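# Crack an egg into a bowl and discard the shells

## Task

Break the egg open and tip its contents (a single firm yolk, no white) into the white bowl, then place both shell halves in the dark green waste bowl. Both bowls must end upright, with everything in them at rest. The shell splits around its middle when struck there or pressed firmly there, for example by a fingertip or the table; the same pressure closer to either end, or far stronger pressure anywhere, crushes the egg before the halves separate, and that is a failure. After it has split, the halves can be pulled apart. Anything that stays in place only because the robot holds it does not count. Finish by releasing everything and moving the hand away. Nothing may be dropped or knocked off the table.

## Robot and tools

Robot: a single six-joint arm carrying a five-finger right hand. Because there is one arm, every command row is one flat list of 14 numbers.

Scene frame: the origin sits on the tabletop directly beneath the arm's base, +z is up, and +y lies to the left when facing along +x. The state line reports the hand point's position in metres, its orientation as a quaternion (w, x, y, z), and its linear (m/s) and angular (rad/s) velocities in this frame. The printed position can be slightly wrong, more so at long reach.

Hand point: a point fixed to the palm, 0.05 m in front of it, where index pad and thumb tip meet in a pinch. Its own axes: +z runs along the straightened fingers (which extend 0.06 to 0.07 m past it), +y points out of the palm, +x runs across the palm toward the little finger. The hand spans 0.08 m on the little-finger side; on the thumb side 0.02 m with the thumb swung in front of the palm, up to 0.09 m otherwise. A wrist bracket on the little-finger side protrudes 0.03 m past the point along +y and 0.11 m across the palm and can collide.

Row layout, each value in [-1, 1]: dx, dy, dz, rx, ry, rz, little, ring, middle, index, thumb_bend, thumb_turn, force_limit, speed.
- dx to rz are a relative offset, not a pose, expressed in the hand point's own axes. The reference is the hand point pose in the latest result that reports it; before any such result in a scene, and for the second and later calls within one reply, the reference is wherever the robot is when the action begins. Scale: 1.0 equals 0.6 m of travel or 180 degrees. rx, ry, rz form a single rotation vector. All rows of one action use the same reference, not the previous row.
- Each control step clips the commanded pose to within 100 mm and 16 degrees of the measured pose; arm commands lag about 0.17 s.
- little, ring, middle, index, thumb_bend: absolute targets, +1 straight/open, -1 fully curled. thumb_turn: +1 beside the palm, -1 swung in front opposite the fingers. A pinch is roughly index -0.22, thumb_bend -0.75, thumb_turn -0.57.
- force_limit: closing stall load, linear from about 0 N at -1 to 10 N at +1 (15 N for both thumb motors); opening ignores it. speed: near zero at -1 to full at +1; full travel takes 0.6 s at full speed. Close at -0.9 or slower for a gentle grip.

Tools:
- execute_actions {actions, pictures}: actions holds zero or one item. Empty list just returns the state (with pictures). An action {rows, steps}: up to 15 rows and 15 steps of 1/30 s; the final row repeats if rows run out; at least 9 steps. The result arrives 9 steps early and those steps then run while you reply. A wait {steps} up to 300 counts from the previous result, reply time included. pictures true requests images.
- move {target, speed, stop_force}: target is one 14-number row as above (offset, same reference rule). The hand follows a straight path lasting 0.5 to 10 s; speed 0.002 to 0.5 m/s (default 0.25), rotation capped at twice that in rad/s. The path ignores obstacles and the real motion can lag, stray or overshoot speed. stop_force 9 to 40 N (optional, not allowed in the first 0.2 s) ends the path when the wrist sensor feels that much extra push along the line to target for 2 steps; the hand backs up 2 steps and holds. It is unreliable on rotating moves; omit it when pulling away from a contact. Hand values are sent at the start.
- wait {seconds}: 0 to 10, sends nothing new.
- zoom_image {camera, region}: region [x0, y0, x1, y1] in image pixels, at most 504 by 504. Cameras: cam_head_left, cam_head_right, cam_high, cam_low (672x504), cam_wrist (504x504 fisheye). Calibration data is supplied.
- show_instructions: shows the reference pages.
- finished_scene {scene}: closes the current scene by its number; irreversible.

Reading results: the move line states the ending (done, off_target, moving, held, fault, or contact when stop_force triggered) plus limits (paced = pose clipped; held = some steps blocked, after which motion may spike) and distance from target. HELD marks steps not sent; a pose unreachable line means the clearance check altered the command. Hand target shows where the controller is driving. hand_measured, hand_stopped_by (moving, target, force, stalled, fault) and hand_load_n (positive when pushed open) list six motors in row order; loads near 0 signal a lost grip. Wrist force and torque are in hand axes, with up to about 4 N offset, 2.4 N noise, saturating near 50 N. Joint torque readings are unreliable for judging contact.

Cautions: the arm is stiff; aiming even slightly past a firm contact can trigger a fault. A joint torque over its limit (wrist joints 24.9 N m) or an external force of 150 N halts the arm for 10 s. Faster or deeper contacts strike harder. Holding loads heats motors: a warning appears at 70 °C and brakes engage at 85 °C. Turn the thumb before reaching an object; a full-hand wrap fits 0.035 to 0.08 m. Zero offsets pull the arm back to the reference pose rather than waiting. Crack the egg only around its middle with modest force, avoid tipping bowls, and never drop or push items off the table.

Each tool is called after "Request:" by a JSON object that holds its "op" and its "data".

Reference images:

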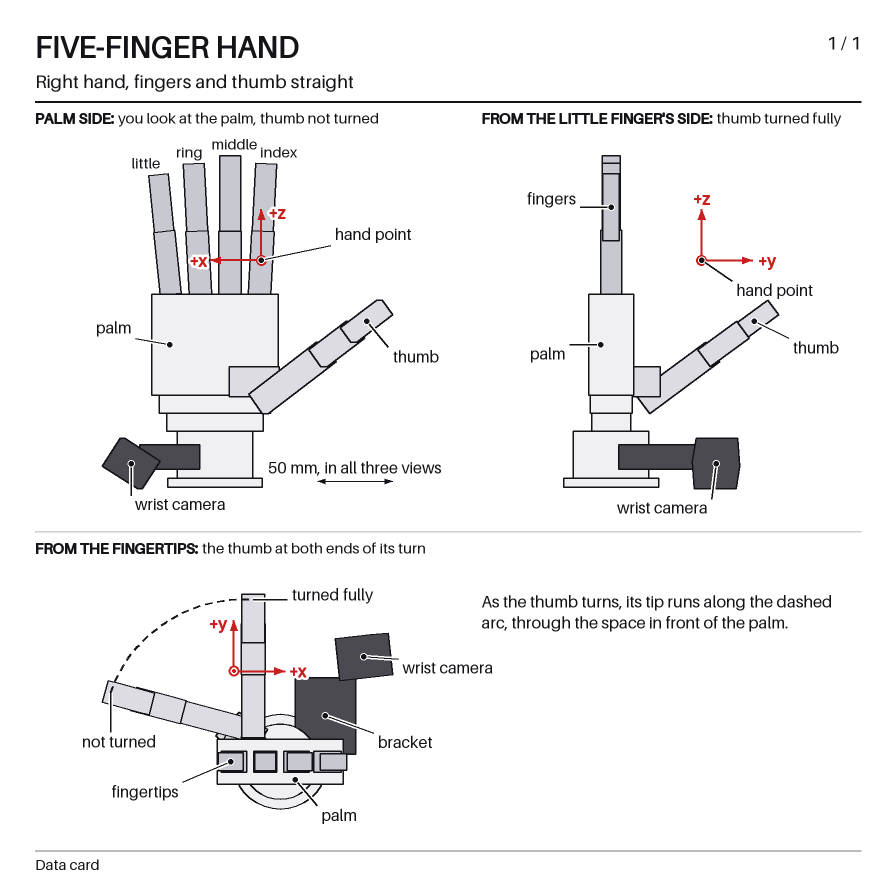

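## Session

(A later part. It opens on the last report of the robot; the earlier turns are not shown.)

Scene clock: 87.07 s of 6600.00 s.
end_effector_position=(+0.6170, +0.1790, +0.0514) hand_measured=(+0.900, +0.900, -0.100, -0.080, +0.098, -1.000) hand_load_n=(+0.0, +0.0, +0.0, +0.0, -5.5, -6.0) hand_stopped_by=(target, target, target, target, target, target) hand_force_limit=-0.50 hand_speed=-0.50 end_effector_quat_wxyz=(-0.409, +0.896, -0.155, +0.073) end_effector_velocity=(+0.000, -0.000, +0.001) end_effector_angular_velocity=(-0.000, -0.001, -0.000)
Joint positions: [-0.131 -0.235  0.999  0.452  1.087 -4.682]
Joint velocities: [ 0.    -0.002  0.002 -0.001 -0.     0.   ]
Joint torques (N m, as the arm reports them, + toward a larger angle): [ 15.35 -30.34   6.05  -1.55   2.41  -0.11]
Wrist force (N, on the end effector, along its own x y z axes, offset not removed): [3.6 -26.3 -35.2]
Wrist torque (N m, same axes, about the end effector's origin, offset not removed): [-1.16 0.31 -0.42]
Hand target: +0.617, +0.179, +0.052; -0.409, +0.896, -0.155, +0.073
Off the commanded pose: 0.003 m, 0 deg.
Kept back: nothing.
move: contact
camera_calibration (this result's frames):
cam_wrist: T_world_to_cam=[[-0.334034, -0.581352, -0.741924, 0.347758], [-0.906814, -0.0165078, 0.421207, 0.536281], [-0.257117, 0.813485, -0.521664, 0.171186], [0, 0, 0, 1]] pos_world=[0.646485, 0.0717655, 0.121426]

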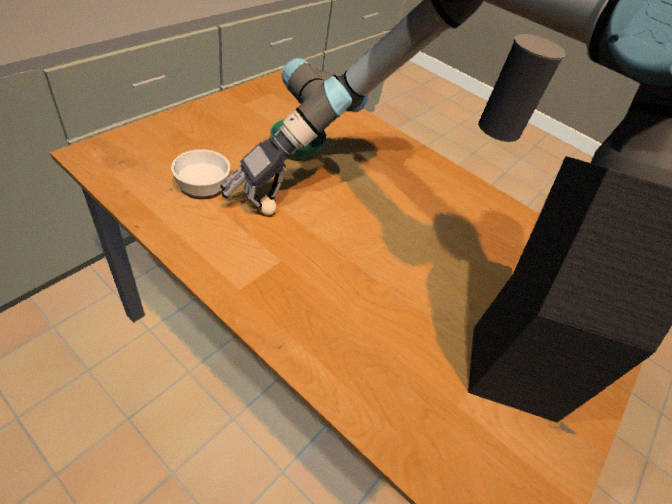

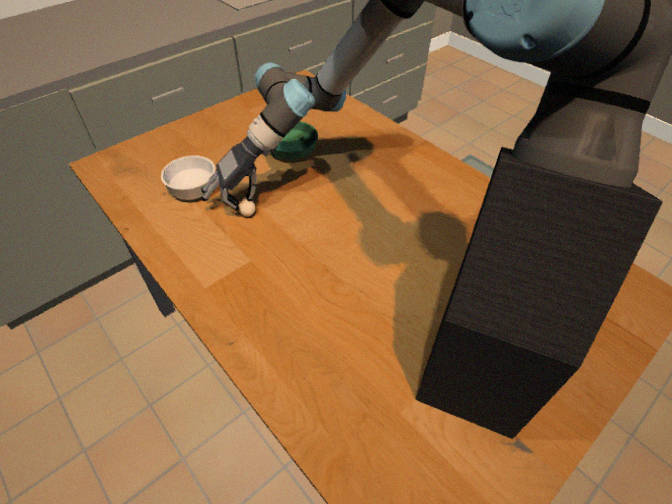

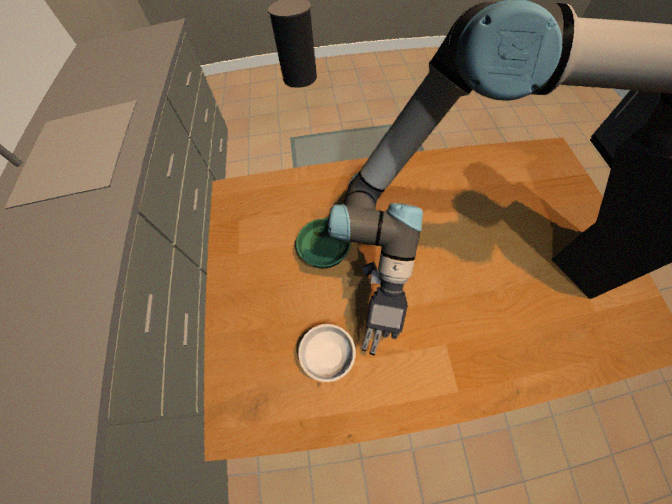

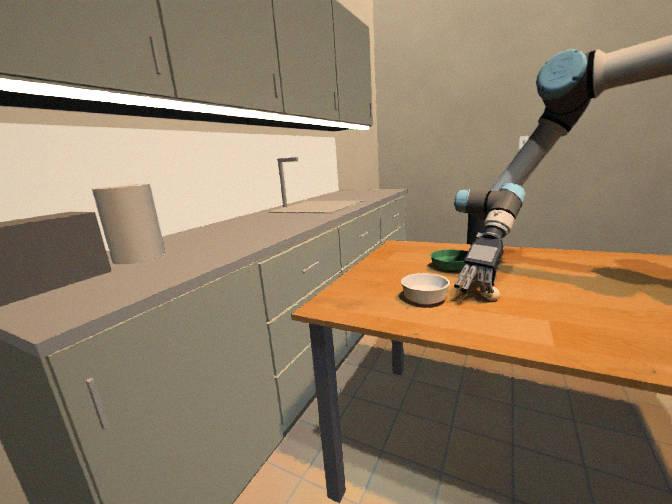

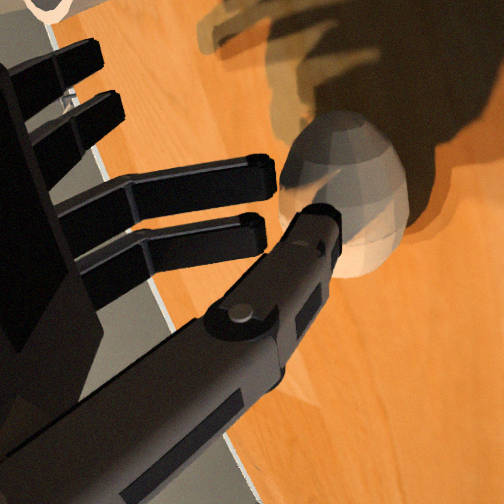

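Request:
{"op": "move", "data": {"target": [0,0.005,0.0044,0,0,0,0.9,0.9,-0.1,-0.08,0.1,-1,-0.5,-0.5], "speed": 0.002, "stop_force": 10}}

Request:
{"op": "zoom_image", "data": {"camera": "cam_wrist", "region": [230, 90, 450, 310]}}

Scene clock: 88.13 s of 6600.00 s.
end_effector_position=(+0.6170, +0.1790, +0.0507) hand_measured=(+0.900, +0.900, -0.100, -0.080, +0.096, -1.000) hand_load_n=(+0.0, +0.0, +0.0, +0.0, -6.0, -3.0) hand_stopped_by=(target, target, target, target, target, target) hand_force_limit=-0.50 hand_speed=-0.50 end_effector_quat_wxyz=(-0.409, +0.896, -0.155, +0.073) end_effector_velocity=(-0.000, -0.001, +0.001) end_effector_angular_velocity=(-0.001, +0.001, +0.000)
Joint positions: [-0.131 -0.234  0.997  0.452  1.087 -4.682]
Joint velocities: [-0.    -0.003  0.002  0.001  0.001  0.   ]
Joint torques (N m, as the arm reports them, + toward a larger angle): [ 15.89 -30.36   3.87  -3.01   3.33  -0.46]
Wrist force (N, on the end effector, along its own x y z axes, offset not removed): [-0.2 -30.7 -42.8]
Wrist torque (N m, same axes, about the end effector's origin, offset not removed): [-1.12 0.50 -0.52]
Hand target: +0.617, +0.179, +0.051; -0.409, +0.896, -0.155, +0.073
Off the commanded pose: 0.003 m, 0 deg.
Kept back: nothing.
move: contact
camera_calibration (this result's frames):
cam_wrist: T_world_to_cam=[[-0.334072, -0.5814, -0.741869, 0.347322], [-0.90677, -0.0165525, 0.421301, 0.53649], [-0.257224, 0.813449, -0.521667, 0.170872], [0, 0, 0, 1]] pos_world=[0.646456, 0.0718176, 0.120782]

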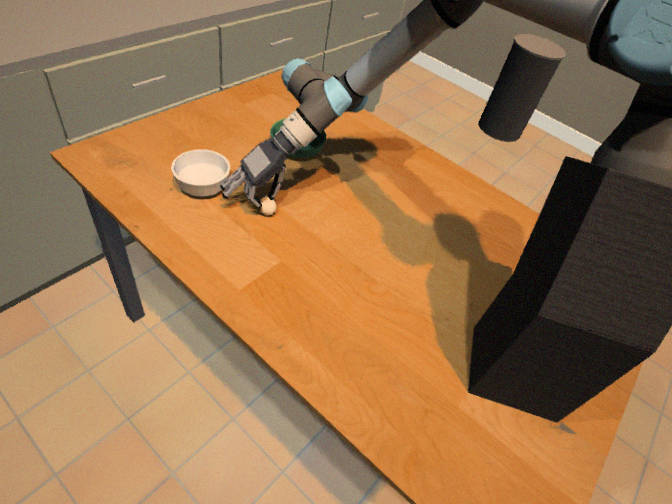

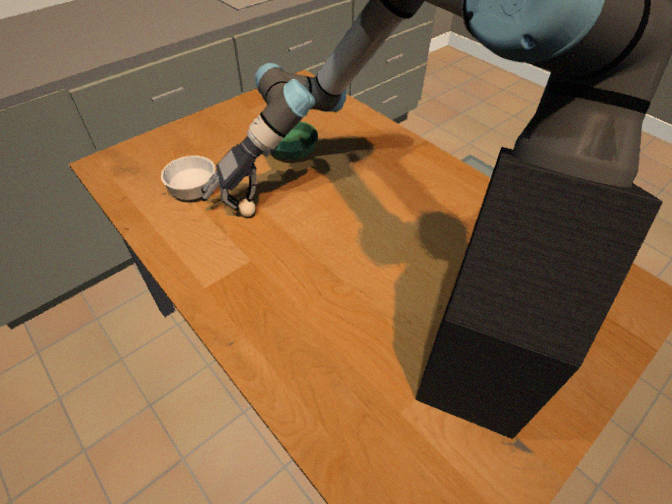

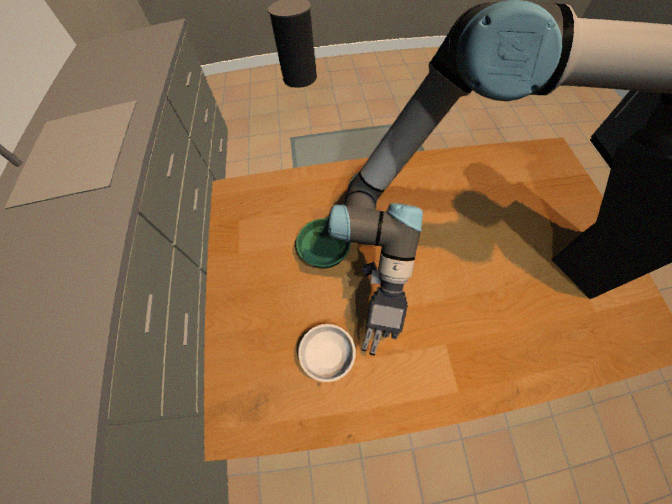

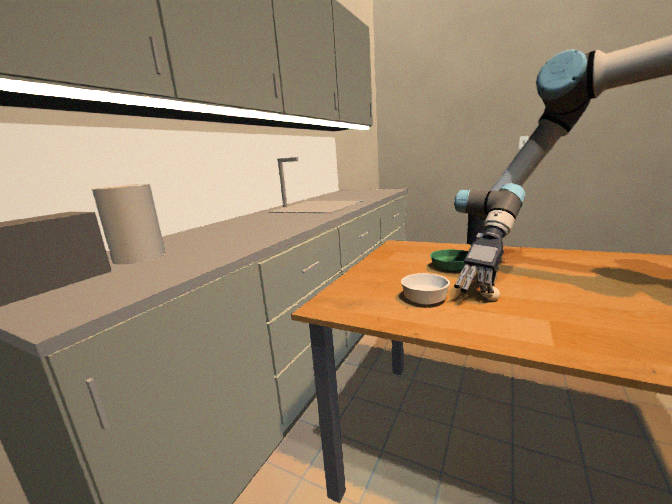

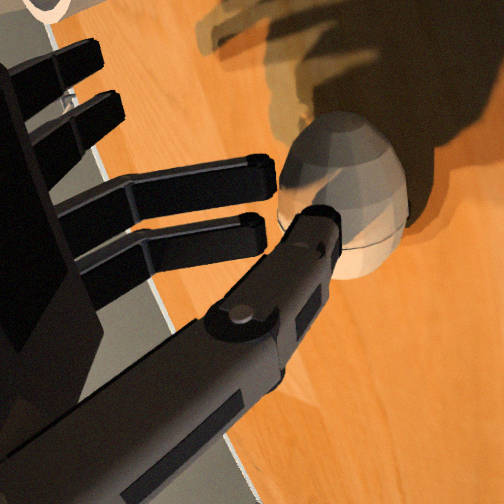

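Region (230, 90, 450, 310) of cam_wrist's 504x504 image, scaled by 2.291, with more detail than that image has.

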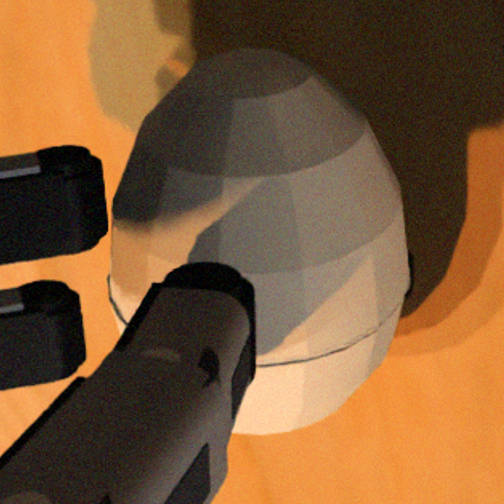

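Request:
{"op": "move", "data": {"target": [0.003,0.004,-0.024,0,0,0,0.9,0.9,0.3,0.3,0.8,-1,-0.4,-0.6], "speed": 0.02}}

Request:
{"op": "move", "data": {"target": [0,0.035,0.030,0,0,0,0.9,0.9,0.3,0.3,0.8,-1,-0.4,-0.6], "speed": 0.02, "stop_force": 9}}

Request:
{"op": "move", "data": {"target": [0,0,0,0,0,0,0.9,0.9,-0.5,-0.5,0.3,-1,-0.5,-0.9]}}

Scene clock: 90.70 s of 6600.00 s.
end_effector_position=(+0.6144, +0.1667, +0.0583) hand_measured=(+0.900, +0.900, +0.300, +0.300, +0.800, -1.000) hand_load_n=(+0.0, +0.0, +0.0, +0.0, +0.0, +0.0) hand_stopped_by=(target, target, target, target, target, target) hand_force_limit=-0.40 hand_speed=-0.60 end_effector_quat_wxyz=(-0.409, +0.896, -0.155, +0.073) end_effector_velocity=(-0.000, +0.000, +0.000) end_effector_angular_velocity=(+0.000, +0.001, +0.001)
Joint positions: [-0.146 -0.263  1.03   0.456  1.082 -4.698]
Joint velocities: [ 0.    -0.     0.     0.001 -0.    -0.   ]
Joint torques (N m, as the arm reports them, + toward a larger angle): [ 12.09 -54.62   1.31   3.49  -3.28  -1.3 ]
Wrist force (N, on the end effector, along its own x y z axes, offset not removed): [1.9 5.7 1.7]
Wrist torque (N m, same axes, about the end effector's origin, offset not removed): [0.70 -0.25 0.29]
Hand target: +0.614, +0.167, +0.058; -0.409, +0.896, -0.155, +0.073
Off the commanded pose: 0.000 m, 0 deg.
Kept back: nothing.
move: done
camera_calibration (this result's frames):
cam_wrist: T_world_to_cam=[[-0.334073, -0.581415, -0.741858, 0.344946], [-0.906762, -0.0165672, 0.421316, 0.530792], [-0.25725, 0.813439, -0.52167, 0.184245], [0, 0, 0, 1]] pos_world=[0.643936, 0.0594786, 0.128384]

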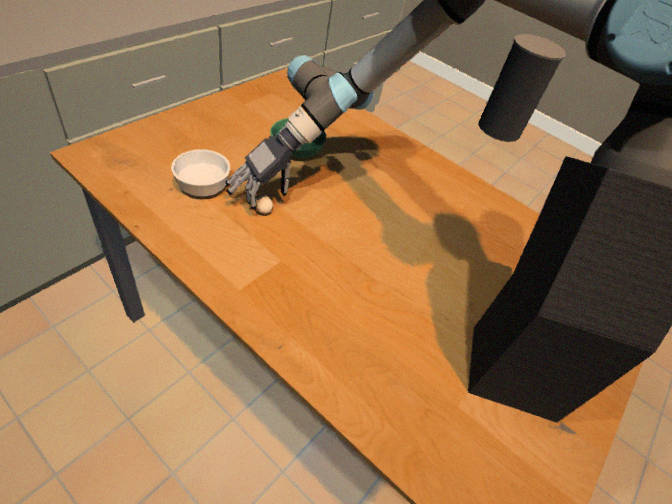

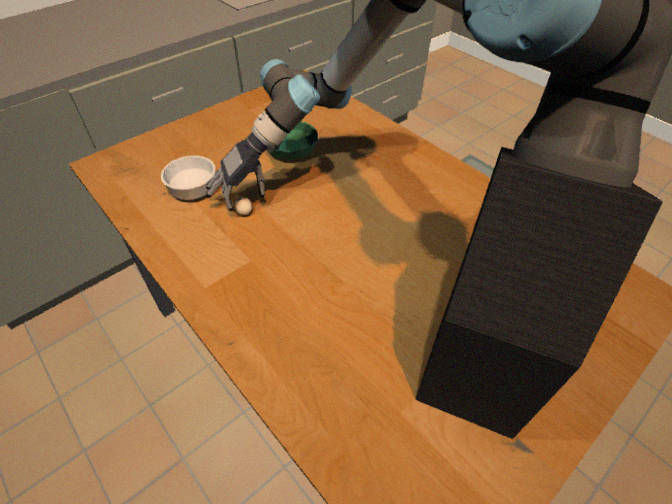

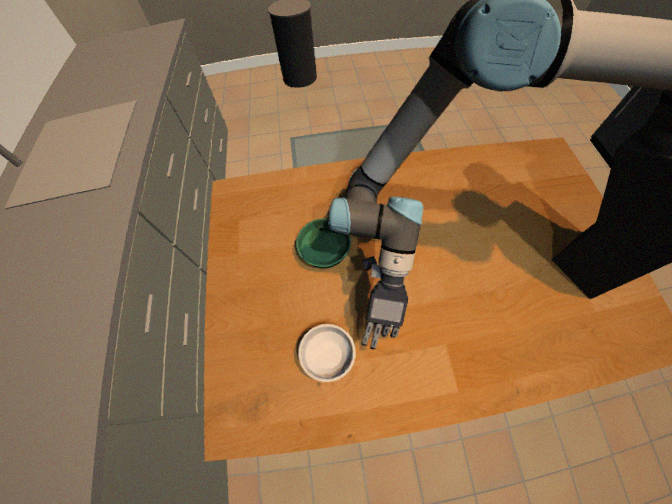

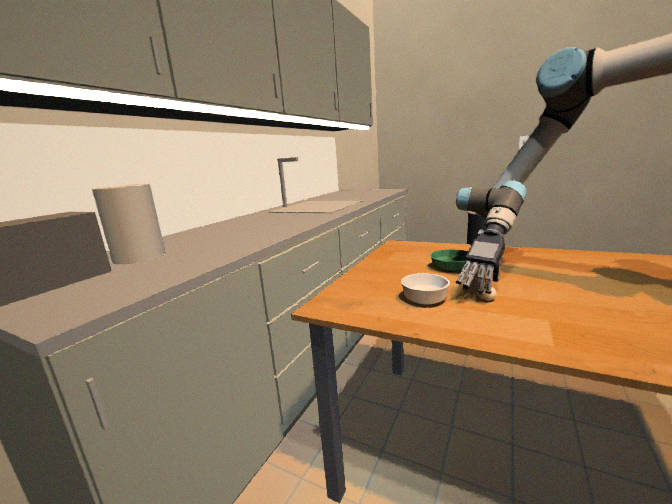

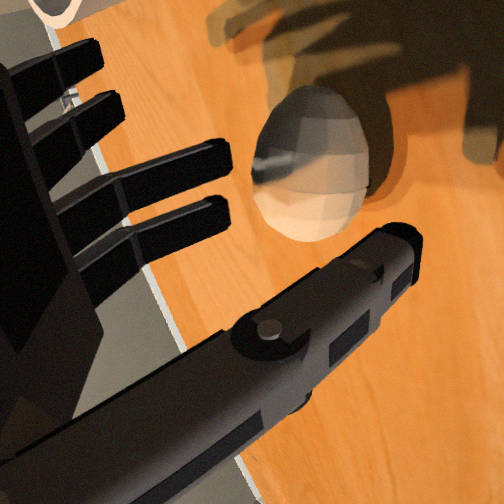

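Scene clock: 92.37 s of 6600.00 s.
end_effector_position=(+0.6144, +0.1666, +0.0309) hand_measured=(+0.900, +0.900, +0.300, +0.300, +0.800, -1.000) hand_load_n=(+0.0, +0.0, +0.0, +0.0, +0.0, +0.0) hand_stopped_by=(target, target, target, target, target, target) hand_force_limit=-0.40 hand_speed=-0.60 end_effector_quat_wxyz=(-0.409, +0.896, -0.155, +0.073) end_effector_velocity=(-0.001, +0.000, -0.003) end_effector_angular_velocity=(-0.000, +0.002, +0.001)
Joint positions: [-0.162 -0.201  0.967  0.466  1.077 -4.715]
Joint velocities: [-0.001  0.007 -0.006  0.002  0.    -0.001]
Joint torques (N m, as the arm reports them, + toward a larger angle): [ 12.52 -40.05 -11.97   3.68  -3.19  -1.29]
Wrist force (N, on the end effector, along its own x y z axes, offset not removed): [5.2 3.4 -1.4]
Wrist torque (N m, same axes, about the end effector's origin, offset not removed): [0.58 -0.57 0.51]
Hand target: +0.614, +0.167, +0.031; -0.409, +0.896, -0.155, +0.073
Off the commanded pose: 0.000 m, 0 deg.
Kept back: nothing.
move: done
camera_calibration (this result's frames):
cam_wrist: T_world_to_cam=[[-0.334069, -0.581432, -0.741846, 0.324544], [-0.906764, -0.0165593, 0.421313, 0.542328], [-0.257249, 0.813427, -0.521689, 0.170048], [0, 0, 0, 1]] pos_world=[0.643928, 0.0593592, 0.100984]

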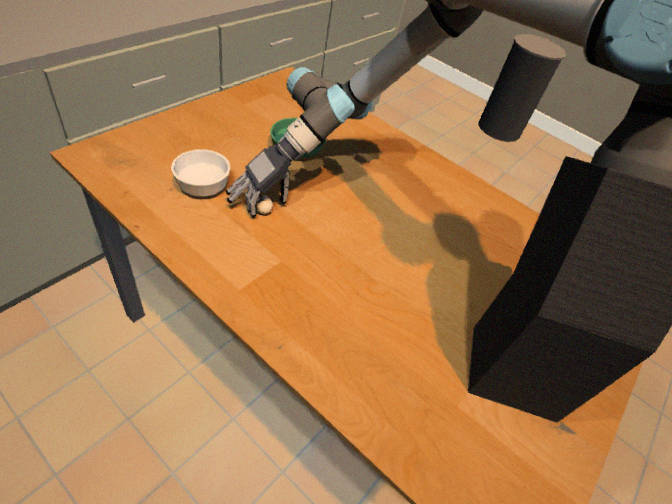

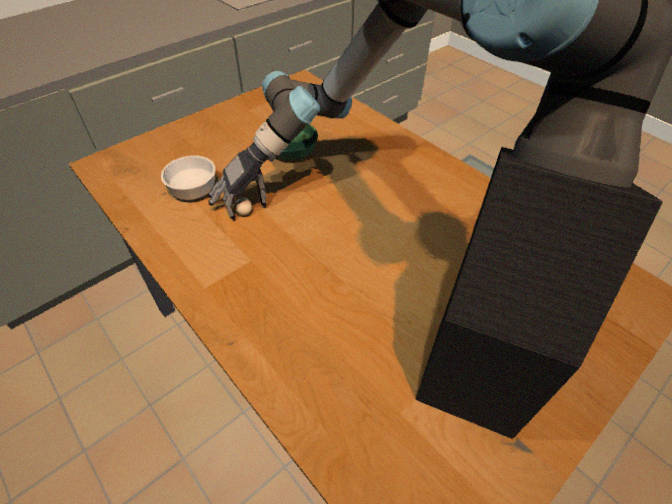

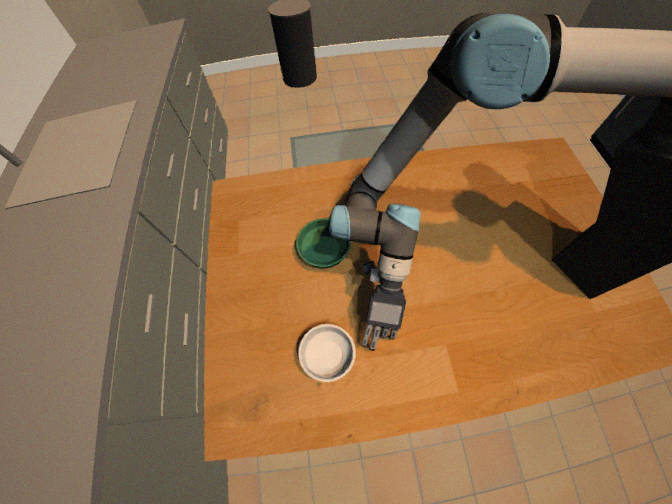

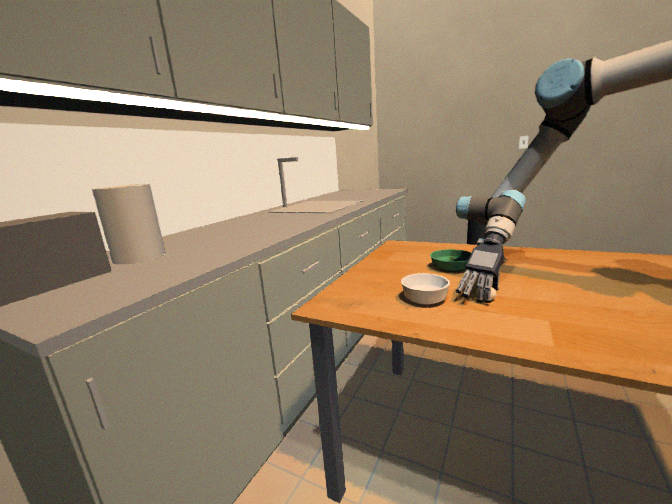

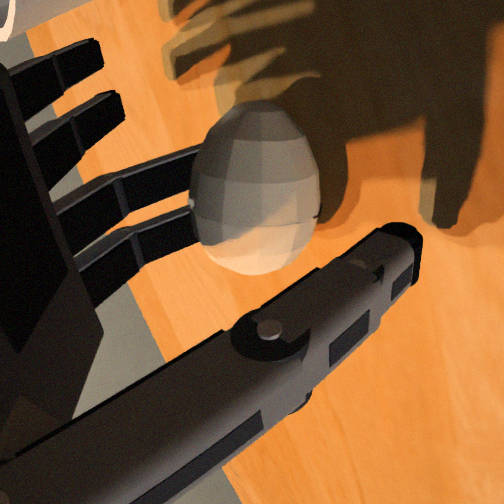

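Scene clock: 95.00 s of 6600.00 s.
end_effector_position=(+0.6144, +0.1666, +0.0309) hand_measured=(+0.900, +0.900, -0.036, -0.098, +0.586, -1.000) hand_load_n=(+0.0, +0.0, +2.5, +3.0, +5.5, -0.5) hand_stopped_by=(target, target, force, force, force, target) hand_force_limit=-0.50 hand_speed=-0.90 end_effector_quat_wxyz=(-0.409, +0.896, -0.155, +0.073) end_effector_velocity=(-0.000, +0.000, -0.001) end_effector_angular_velocity=(-0.000, +0.000, +0.000)
Joint positions: [-0.162 -0.201  0.967  0.466  1.076 -4.715]
Joint velocities: [ 0.     0.001  0.001 -0.001  0.     0.   ]
Joint torques (N m, as the arm reports them, + toward a larger angle): [ 38.36 -53.96   0.97   1.44   1.14   1.88]
Wrist force (N, on the end effector, along its own x y z axes, offset not removed): [-0.4 3.1 0.1]
Wrist torque (N m, same axes, about the end effector's origin, offset not removed): [0.46 -0.03 -0.02]
Hand target: +0.614, +0.167, +0.031; -0.409, +0.896, -0.155, +0.073
Off the commanded pose: 0.000 m, 0 deg.
Kept back: nothing.
move: done
camera_calibration (this result's frames):
cam_wrist: T_world_to_cam=[[-0.334069, -0.581421, -0.741855, 0.324542], [-0.906767, -0.0165559, 0.421307, 0.542332], [-0.257239, 0.813435, -0.521682, 0.170042], [0, 0, 0, 1]] pos_world=[0.643929, 0.0593561, 0.100982]

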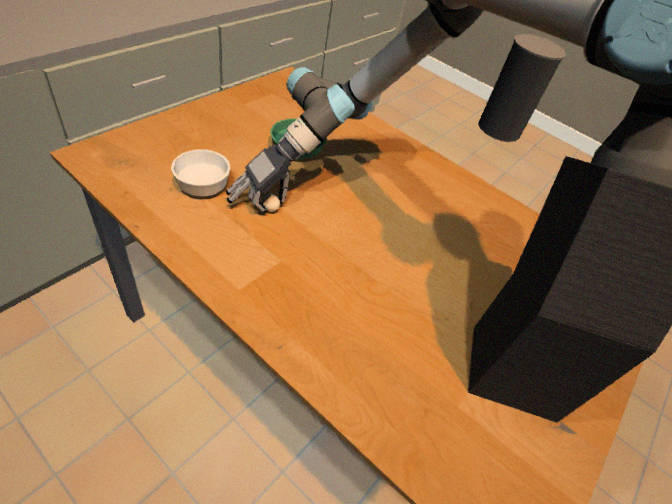

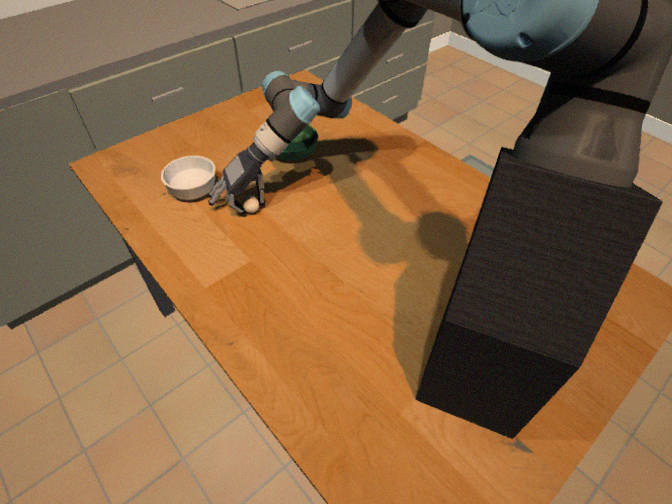

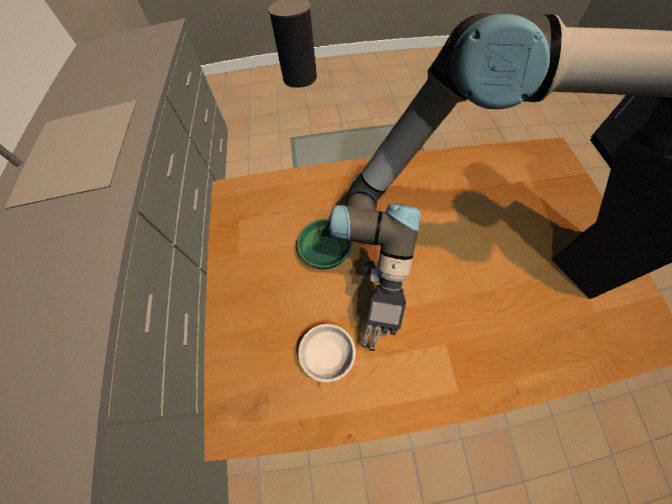

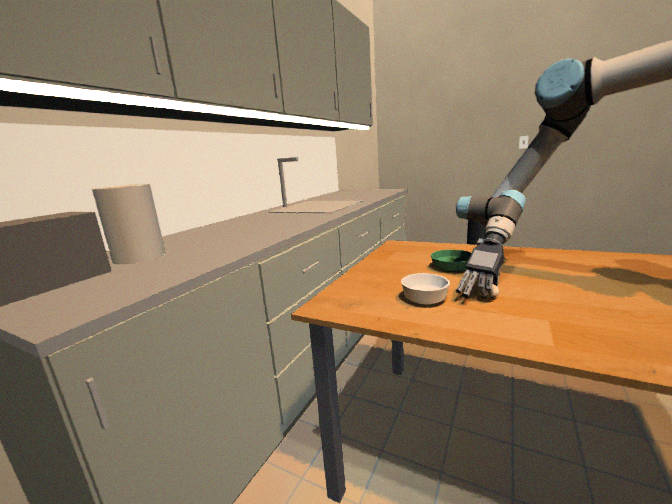

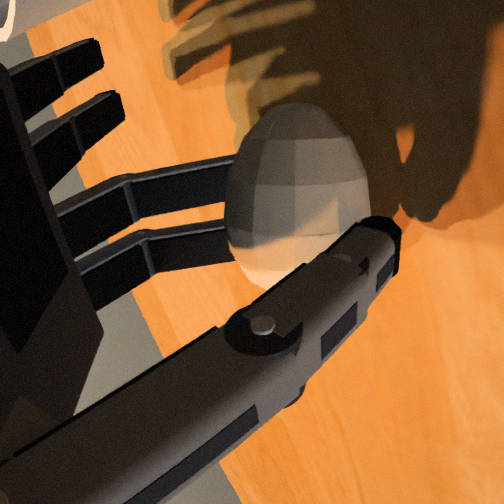

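Request:
{"op": "move", "data": {"target": [0,-0.1,-0.087,0,0,0,0.9,0.9,-0.5,-0.5,0.3,-1,-0.5,-0.9], "speed": 0.1}}

Scene clock: 97.10 s of 6600.00 s.
end_effector_position=(+0.6142, +0.1664, +0.1102) hand_measured=(+0.900, +0.900, -0.036, -0.098, +0.586, -1.000) hand_load_n=(+0.0, +0.0, +2.5, +3.0, +5.5, -0.5) hand_stopped_by=(target, target, force, force, force, target) hand_force_limit=-0.50 hand_speed=-0.90 end_effector_quat_wxyz=(-0.409, +0.896, -0.155, +0.073) end_effector_velocity=(-0.000, -0.000, +0.002) end_effector_angular_velocity=(-0.000, +0.001, -0.000)
Joint positions: [-0.115 -0.373  1.13   0.45   1.093 -4.665]
Joint velocities: [ 0.001 -0.005  0.004  0.001  0.001  0.002]
Joint torques (N m, as the arm reports them, + toward a larger angle): [ 38.4  -56.09   0.21   1.15   1.2    1.84]
Wrist force (N, on the end effector, along its own x y z axes, offset not removed): [0.2 4.0 -1.9]
Wrist torque (N m, same axes, about the end effector's origin, offset not removed): [0.58 0.01 0.17]
Hand target: +0.614, +0.166, +0.110; -0.409, +0.896, -0.155, +0.073
Off the commanded pose: 0.000 m, 0 deg.
Kept back: nothing.
move: done
camera_calibration (this result's frames):
cam_wrist: T_world_to_cam=[[-0.33408, -0.581371, -0.741889, 0.383179], [-0.906774, -0.0165404, 0.421292, 0.508754], [-0.257198, 0.813471, -0.521646, 0.211471], [0, 0, 0, 1]] pos_world=[0.643727, 0.0591585, 0.180255]

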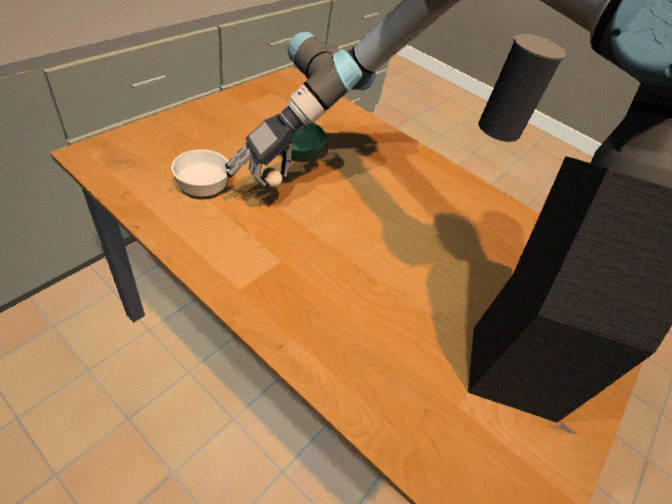

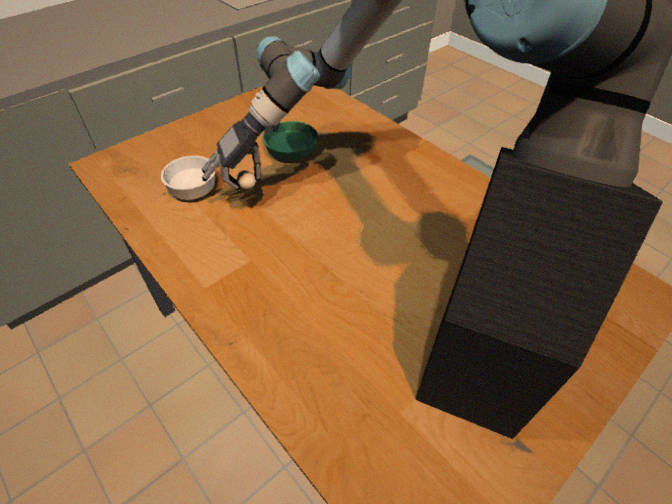

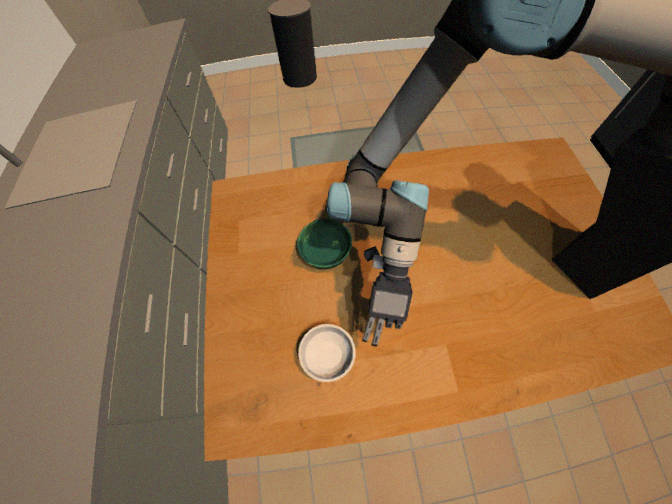

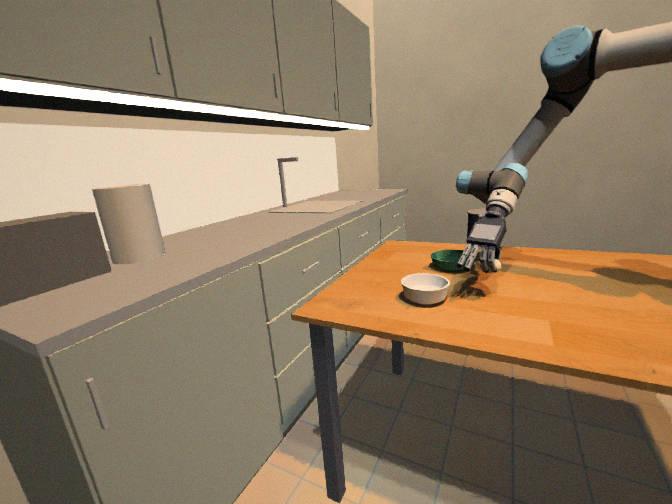

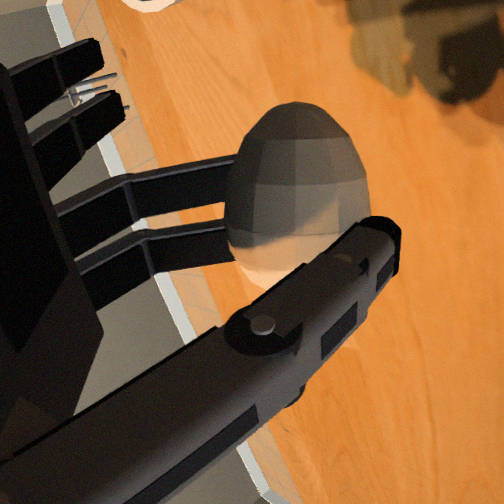

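Request:
{"op": "move", "data": {"target": [0.251,-0.142,0.164,0,0.168,0.145,-1,0.3,-0.5,-0.5,0.3,-1,-0.5,-0.3], "speed": 0.15}}

Request:
{"op": "move", "data": {"target": [0,0.05,0.043,0,0,0,-1,0.3,-0.5,-0.5,0.3,-1,-0.5,-0.3], "speed": 0.03, "stop_force": 10}}

Scene clock: 100.50 s of 6600.00 s.
end_effector_position=(+0.7997, +0.2380, +0.1109) hand_measured=(-1.000, +0.300, -0.036, -0.098, +0.586, -1.000) hand_load_n=(+0.0, +0.0, +2.5, +3.0, +5.5, -0.5) hand_stopped_by=(target, target, force, force, force, target) hand_force_limit=-0.50 hand_speed=-0.30 end_effector_quat_wxyz=(-0.361, +0.789, -0.451, +0.209) end_effector_velocity=(+0.001, +0.001, -0.001) end_effector_angular_velocity=(+0.000, +0.002, -0.005)
Joint positions: [ 0.082 -0.216  0.736  0.139  1.445 -3.875]
Joint velocities: [ 0.002  0.008 -0.013  0.005  0.005  0.005]
Joint torques (N m, as the arm reports them, + toward a larger angle): [ 42.5  -44.79 -16.51   2.4    1.61   1.73]
Wrist force (N, on the end effector, along its own x y z axes, offset not removed): [-1.4 2.7 0.5]
Wrist torque (N m, same axes, about the end effector's origin, offset not removed): [0.47 0.27 0.11]
Hand target: +0.800, +0.238, +0.111; -0.361, +0.789, -0.452, +0.209
Off the commanded pose: 0.000 m, 0 deg.
Kept back: nothing.
move: done
camera_calibration (this result's frames):
cam_wrist: T_world_to_cam=[[-0.627352, -0.229844, -0.744044, 0.638457], [-0.70689, 0.568922, 0.420278, 0.378757], [0.326705, 0.78962, -0.519388, -0.260277], [0, 0, 0, 1]] pos_world=[0.75331, 0.136782, 0.180672]

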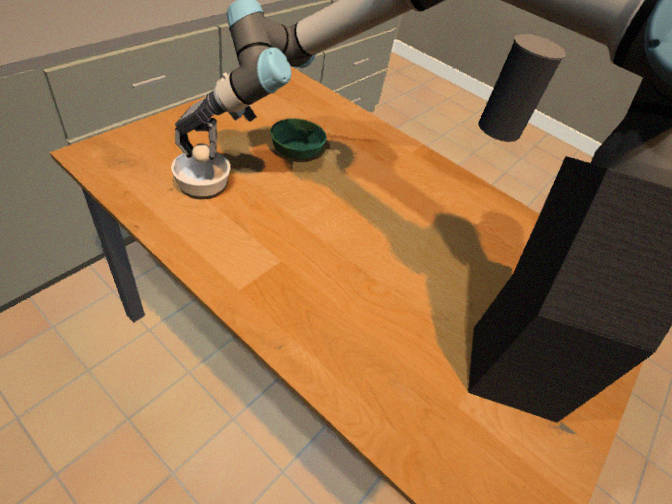

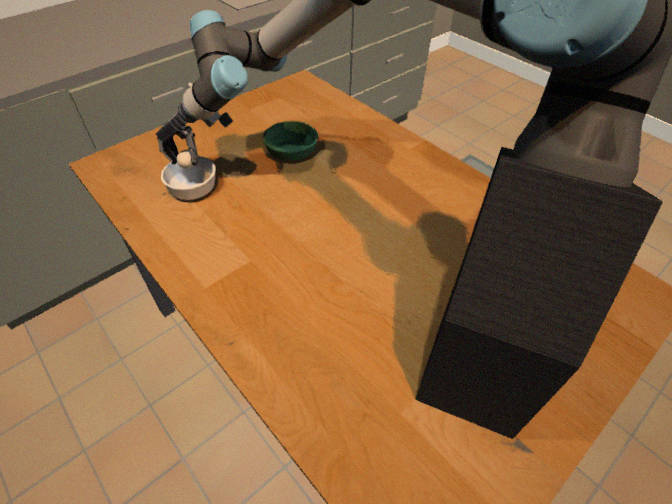

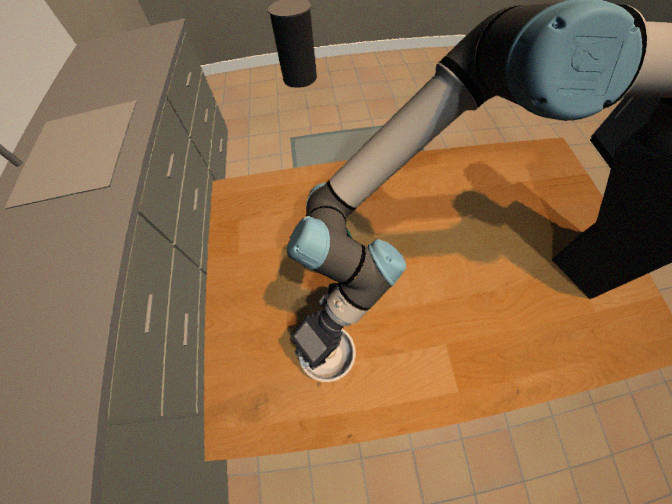

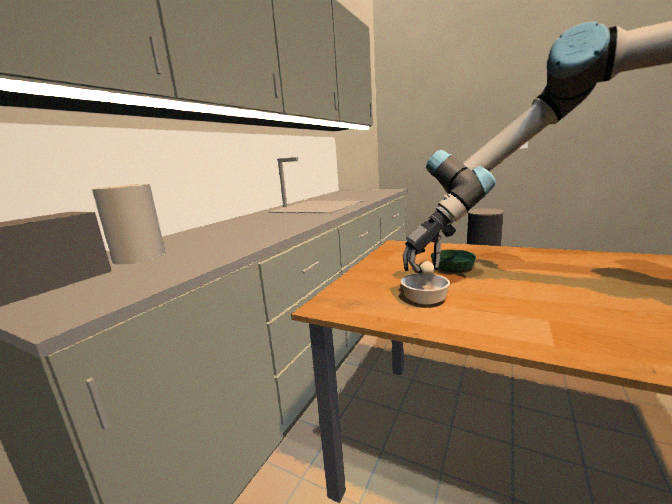

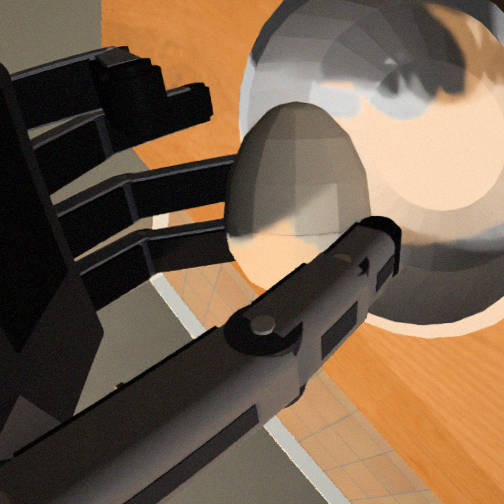

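Scene clock: 102.13 s of 6600.00 s.
end_effector_position=(+0.7997, +0.2379, +0.0716) hand_measured=(-1.000, +0.300, -0.036, -0.098, +0.586, -1.000) hand_load_n=(+0.0, -0.5, +2.5, +3.0, +5.5, -0.5) hand_stopped_by=(target, target, force, force, force, target) hand_force_limit=-0.50 hand_speed=-0.30 end_effector_quat_wxyz=(-0.361, +0.789, -0.451, +0.209) end_effector_velocity=(-0.001, +0.001, -0.003) end_effector_angular_velocity=(+0.001, +0.003, +0.001)
Joint positions: [ 0.058 -0.134  0.657  0.139  1.427 -3.89 ]
Joint velocities: [-0.002  0.007 -0.007  0.003 -0.002 -0.001]
Joint torques (N m, as the arm reports them, + toward a larger angle): [ 15.61 -46.33 -16.91   2.13  -2.99  -1.49]
Wrist force (N, on the end effector, along its own x y z axes, offset not removed): [-0.9 1.7 -3.7]
Wrist torque (N m, same axes, about the end effector's origin, offset not removed): [0.35 0.10 0.06]
Hand target: +0.800, +0.238, +0.071; -0.361, +0.789, -0.451, +0.209
Off the commanded pose: 0.000 m, 0 deg.
Kept back: nothing.
move: done
camera_calibration (this result's frames):
cam_wrist: T_world_to_cam=[[-0.627337, -0.229858, -0.744052, 0.609185], [-0.706897, 0.568935, 0.42025, 0.395312], [0.326719, 0.789607, -0.5194, -0.280611], [0, 0, 0, 1]] pos_world=[0.75329, 0.136691, 0.141386]

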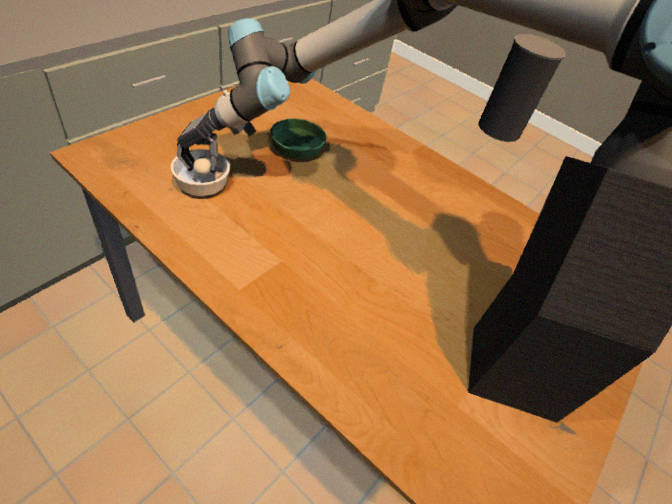

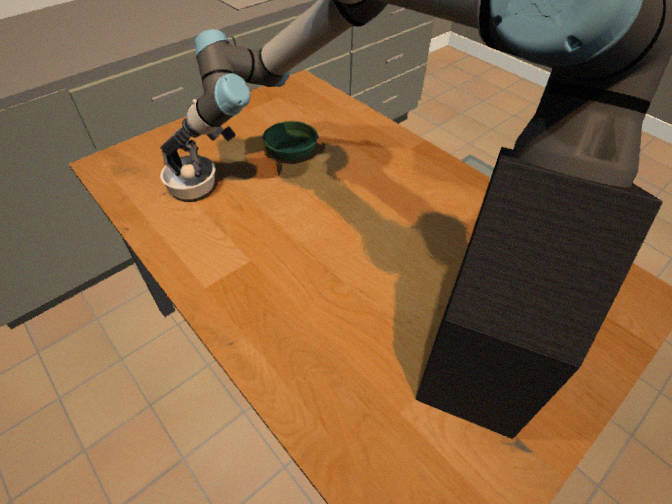

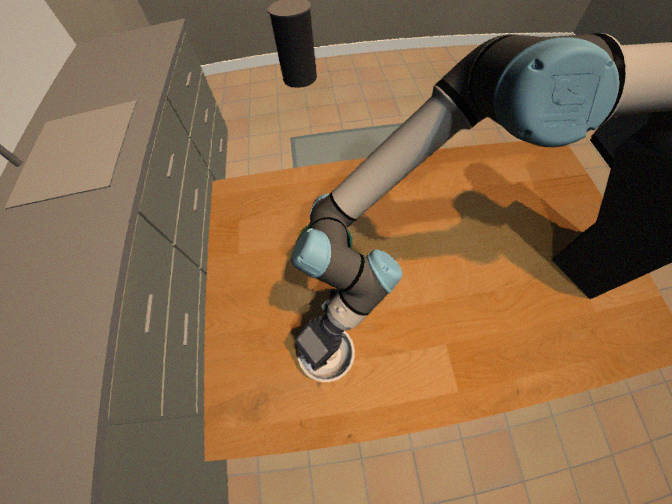

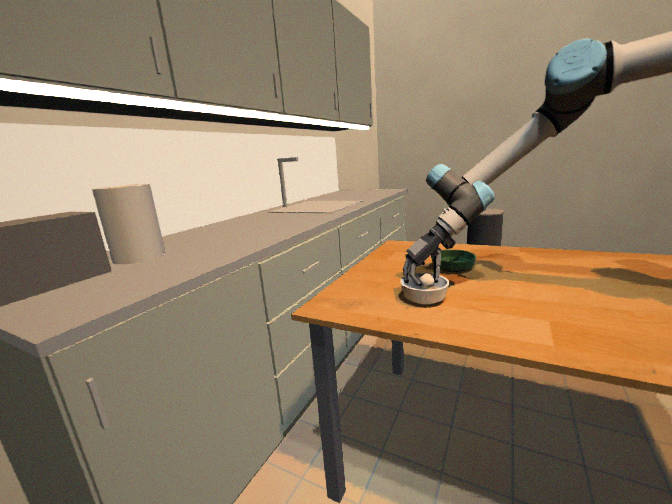

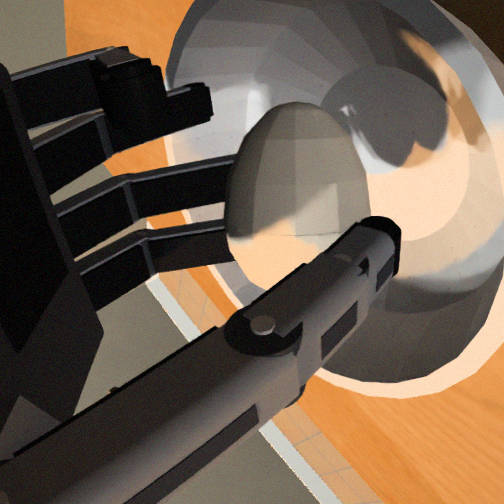

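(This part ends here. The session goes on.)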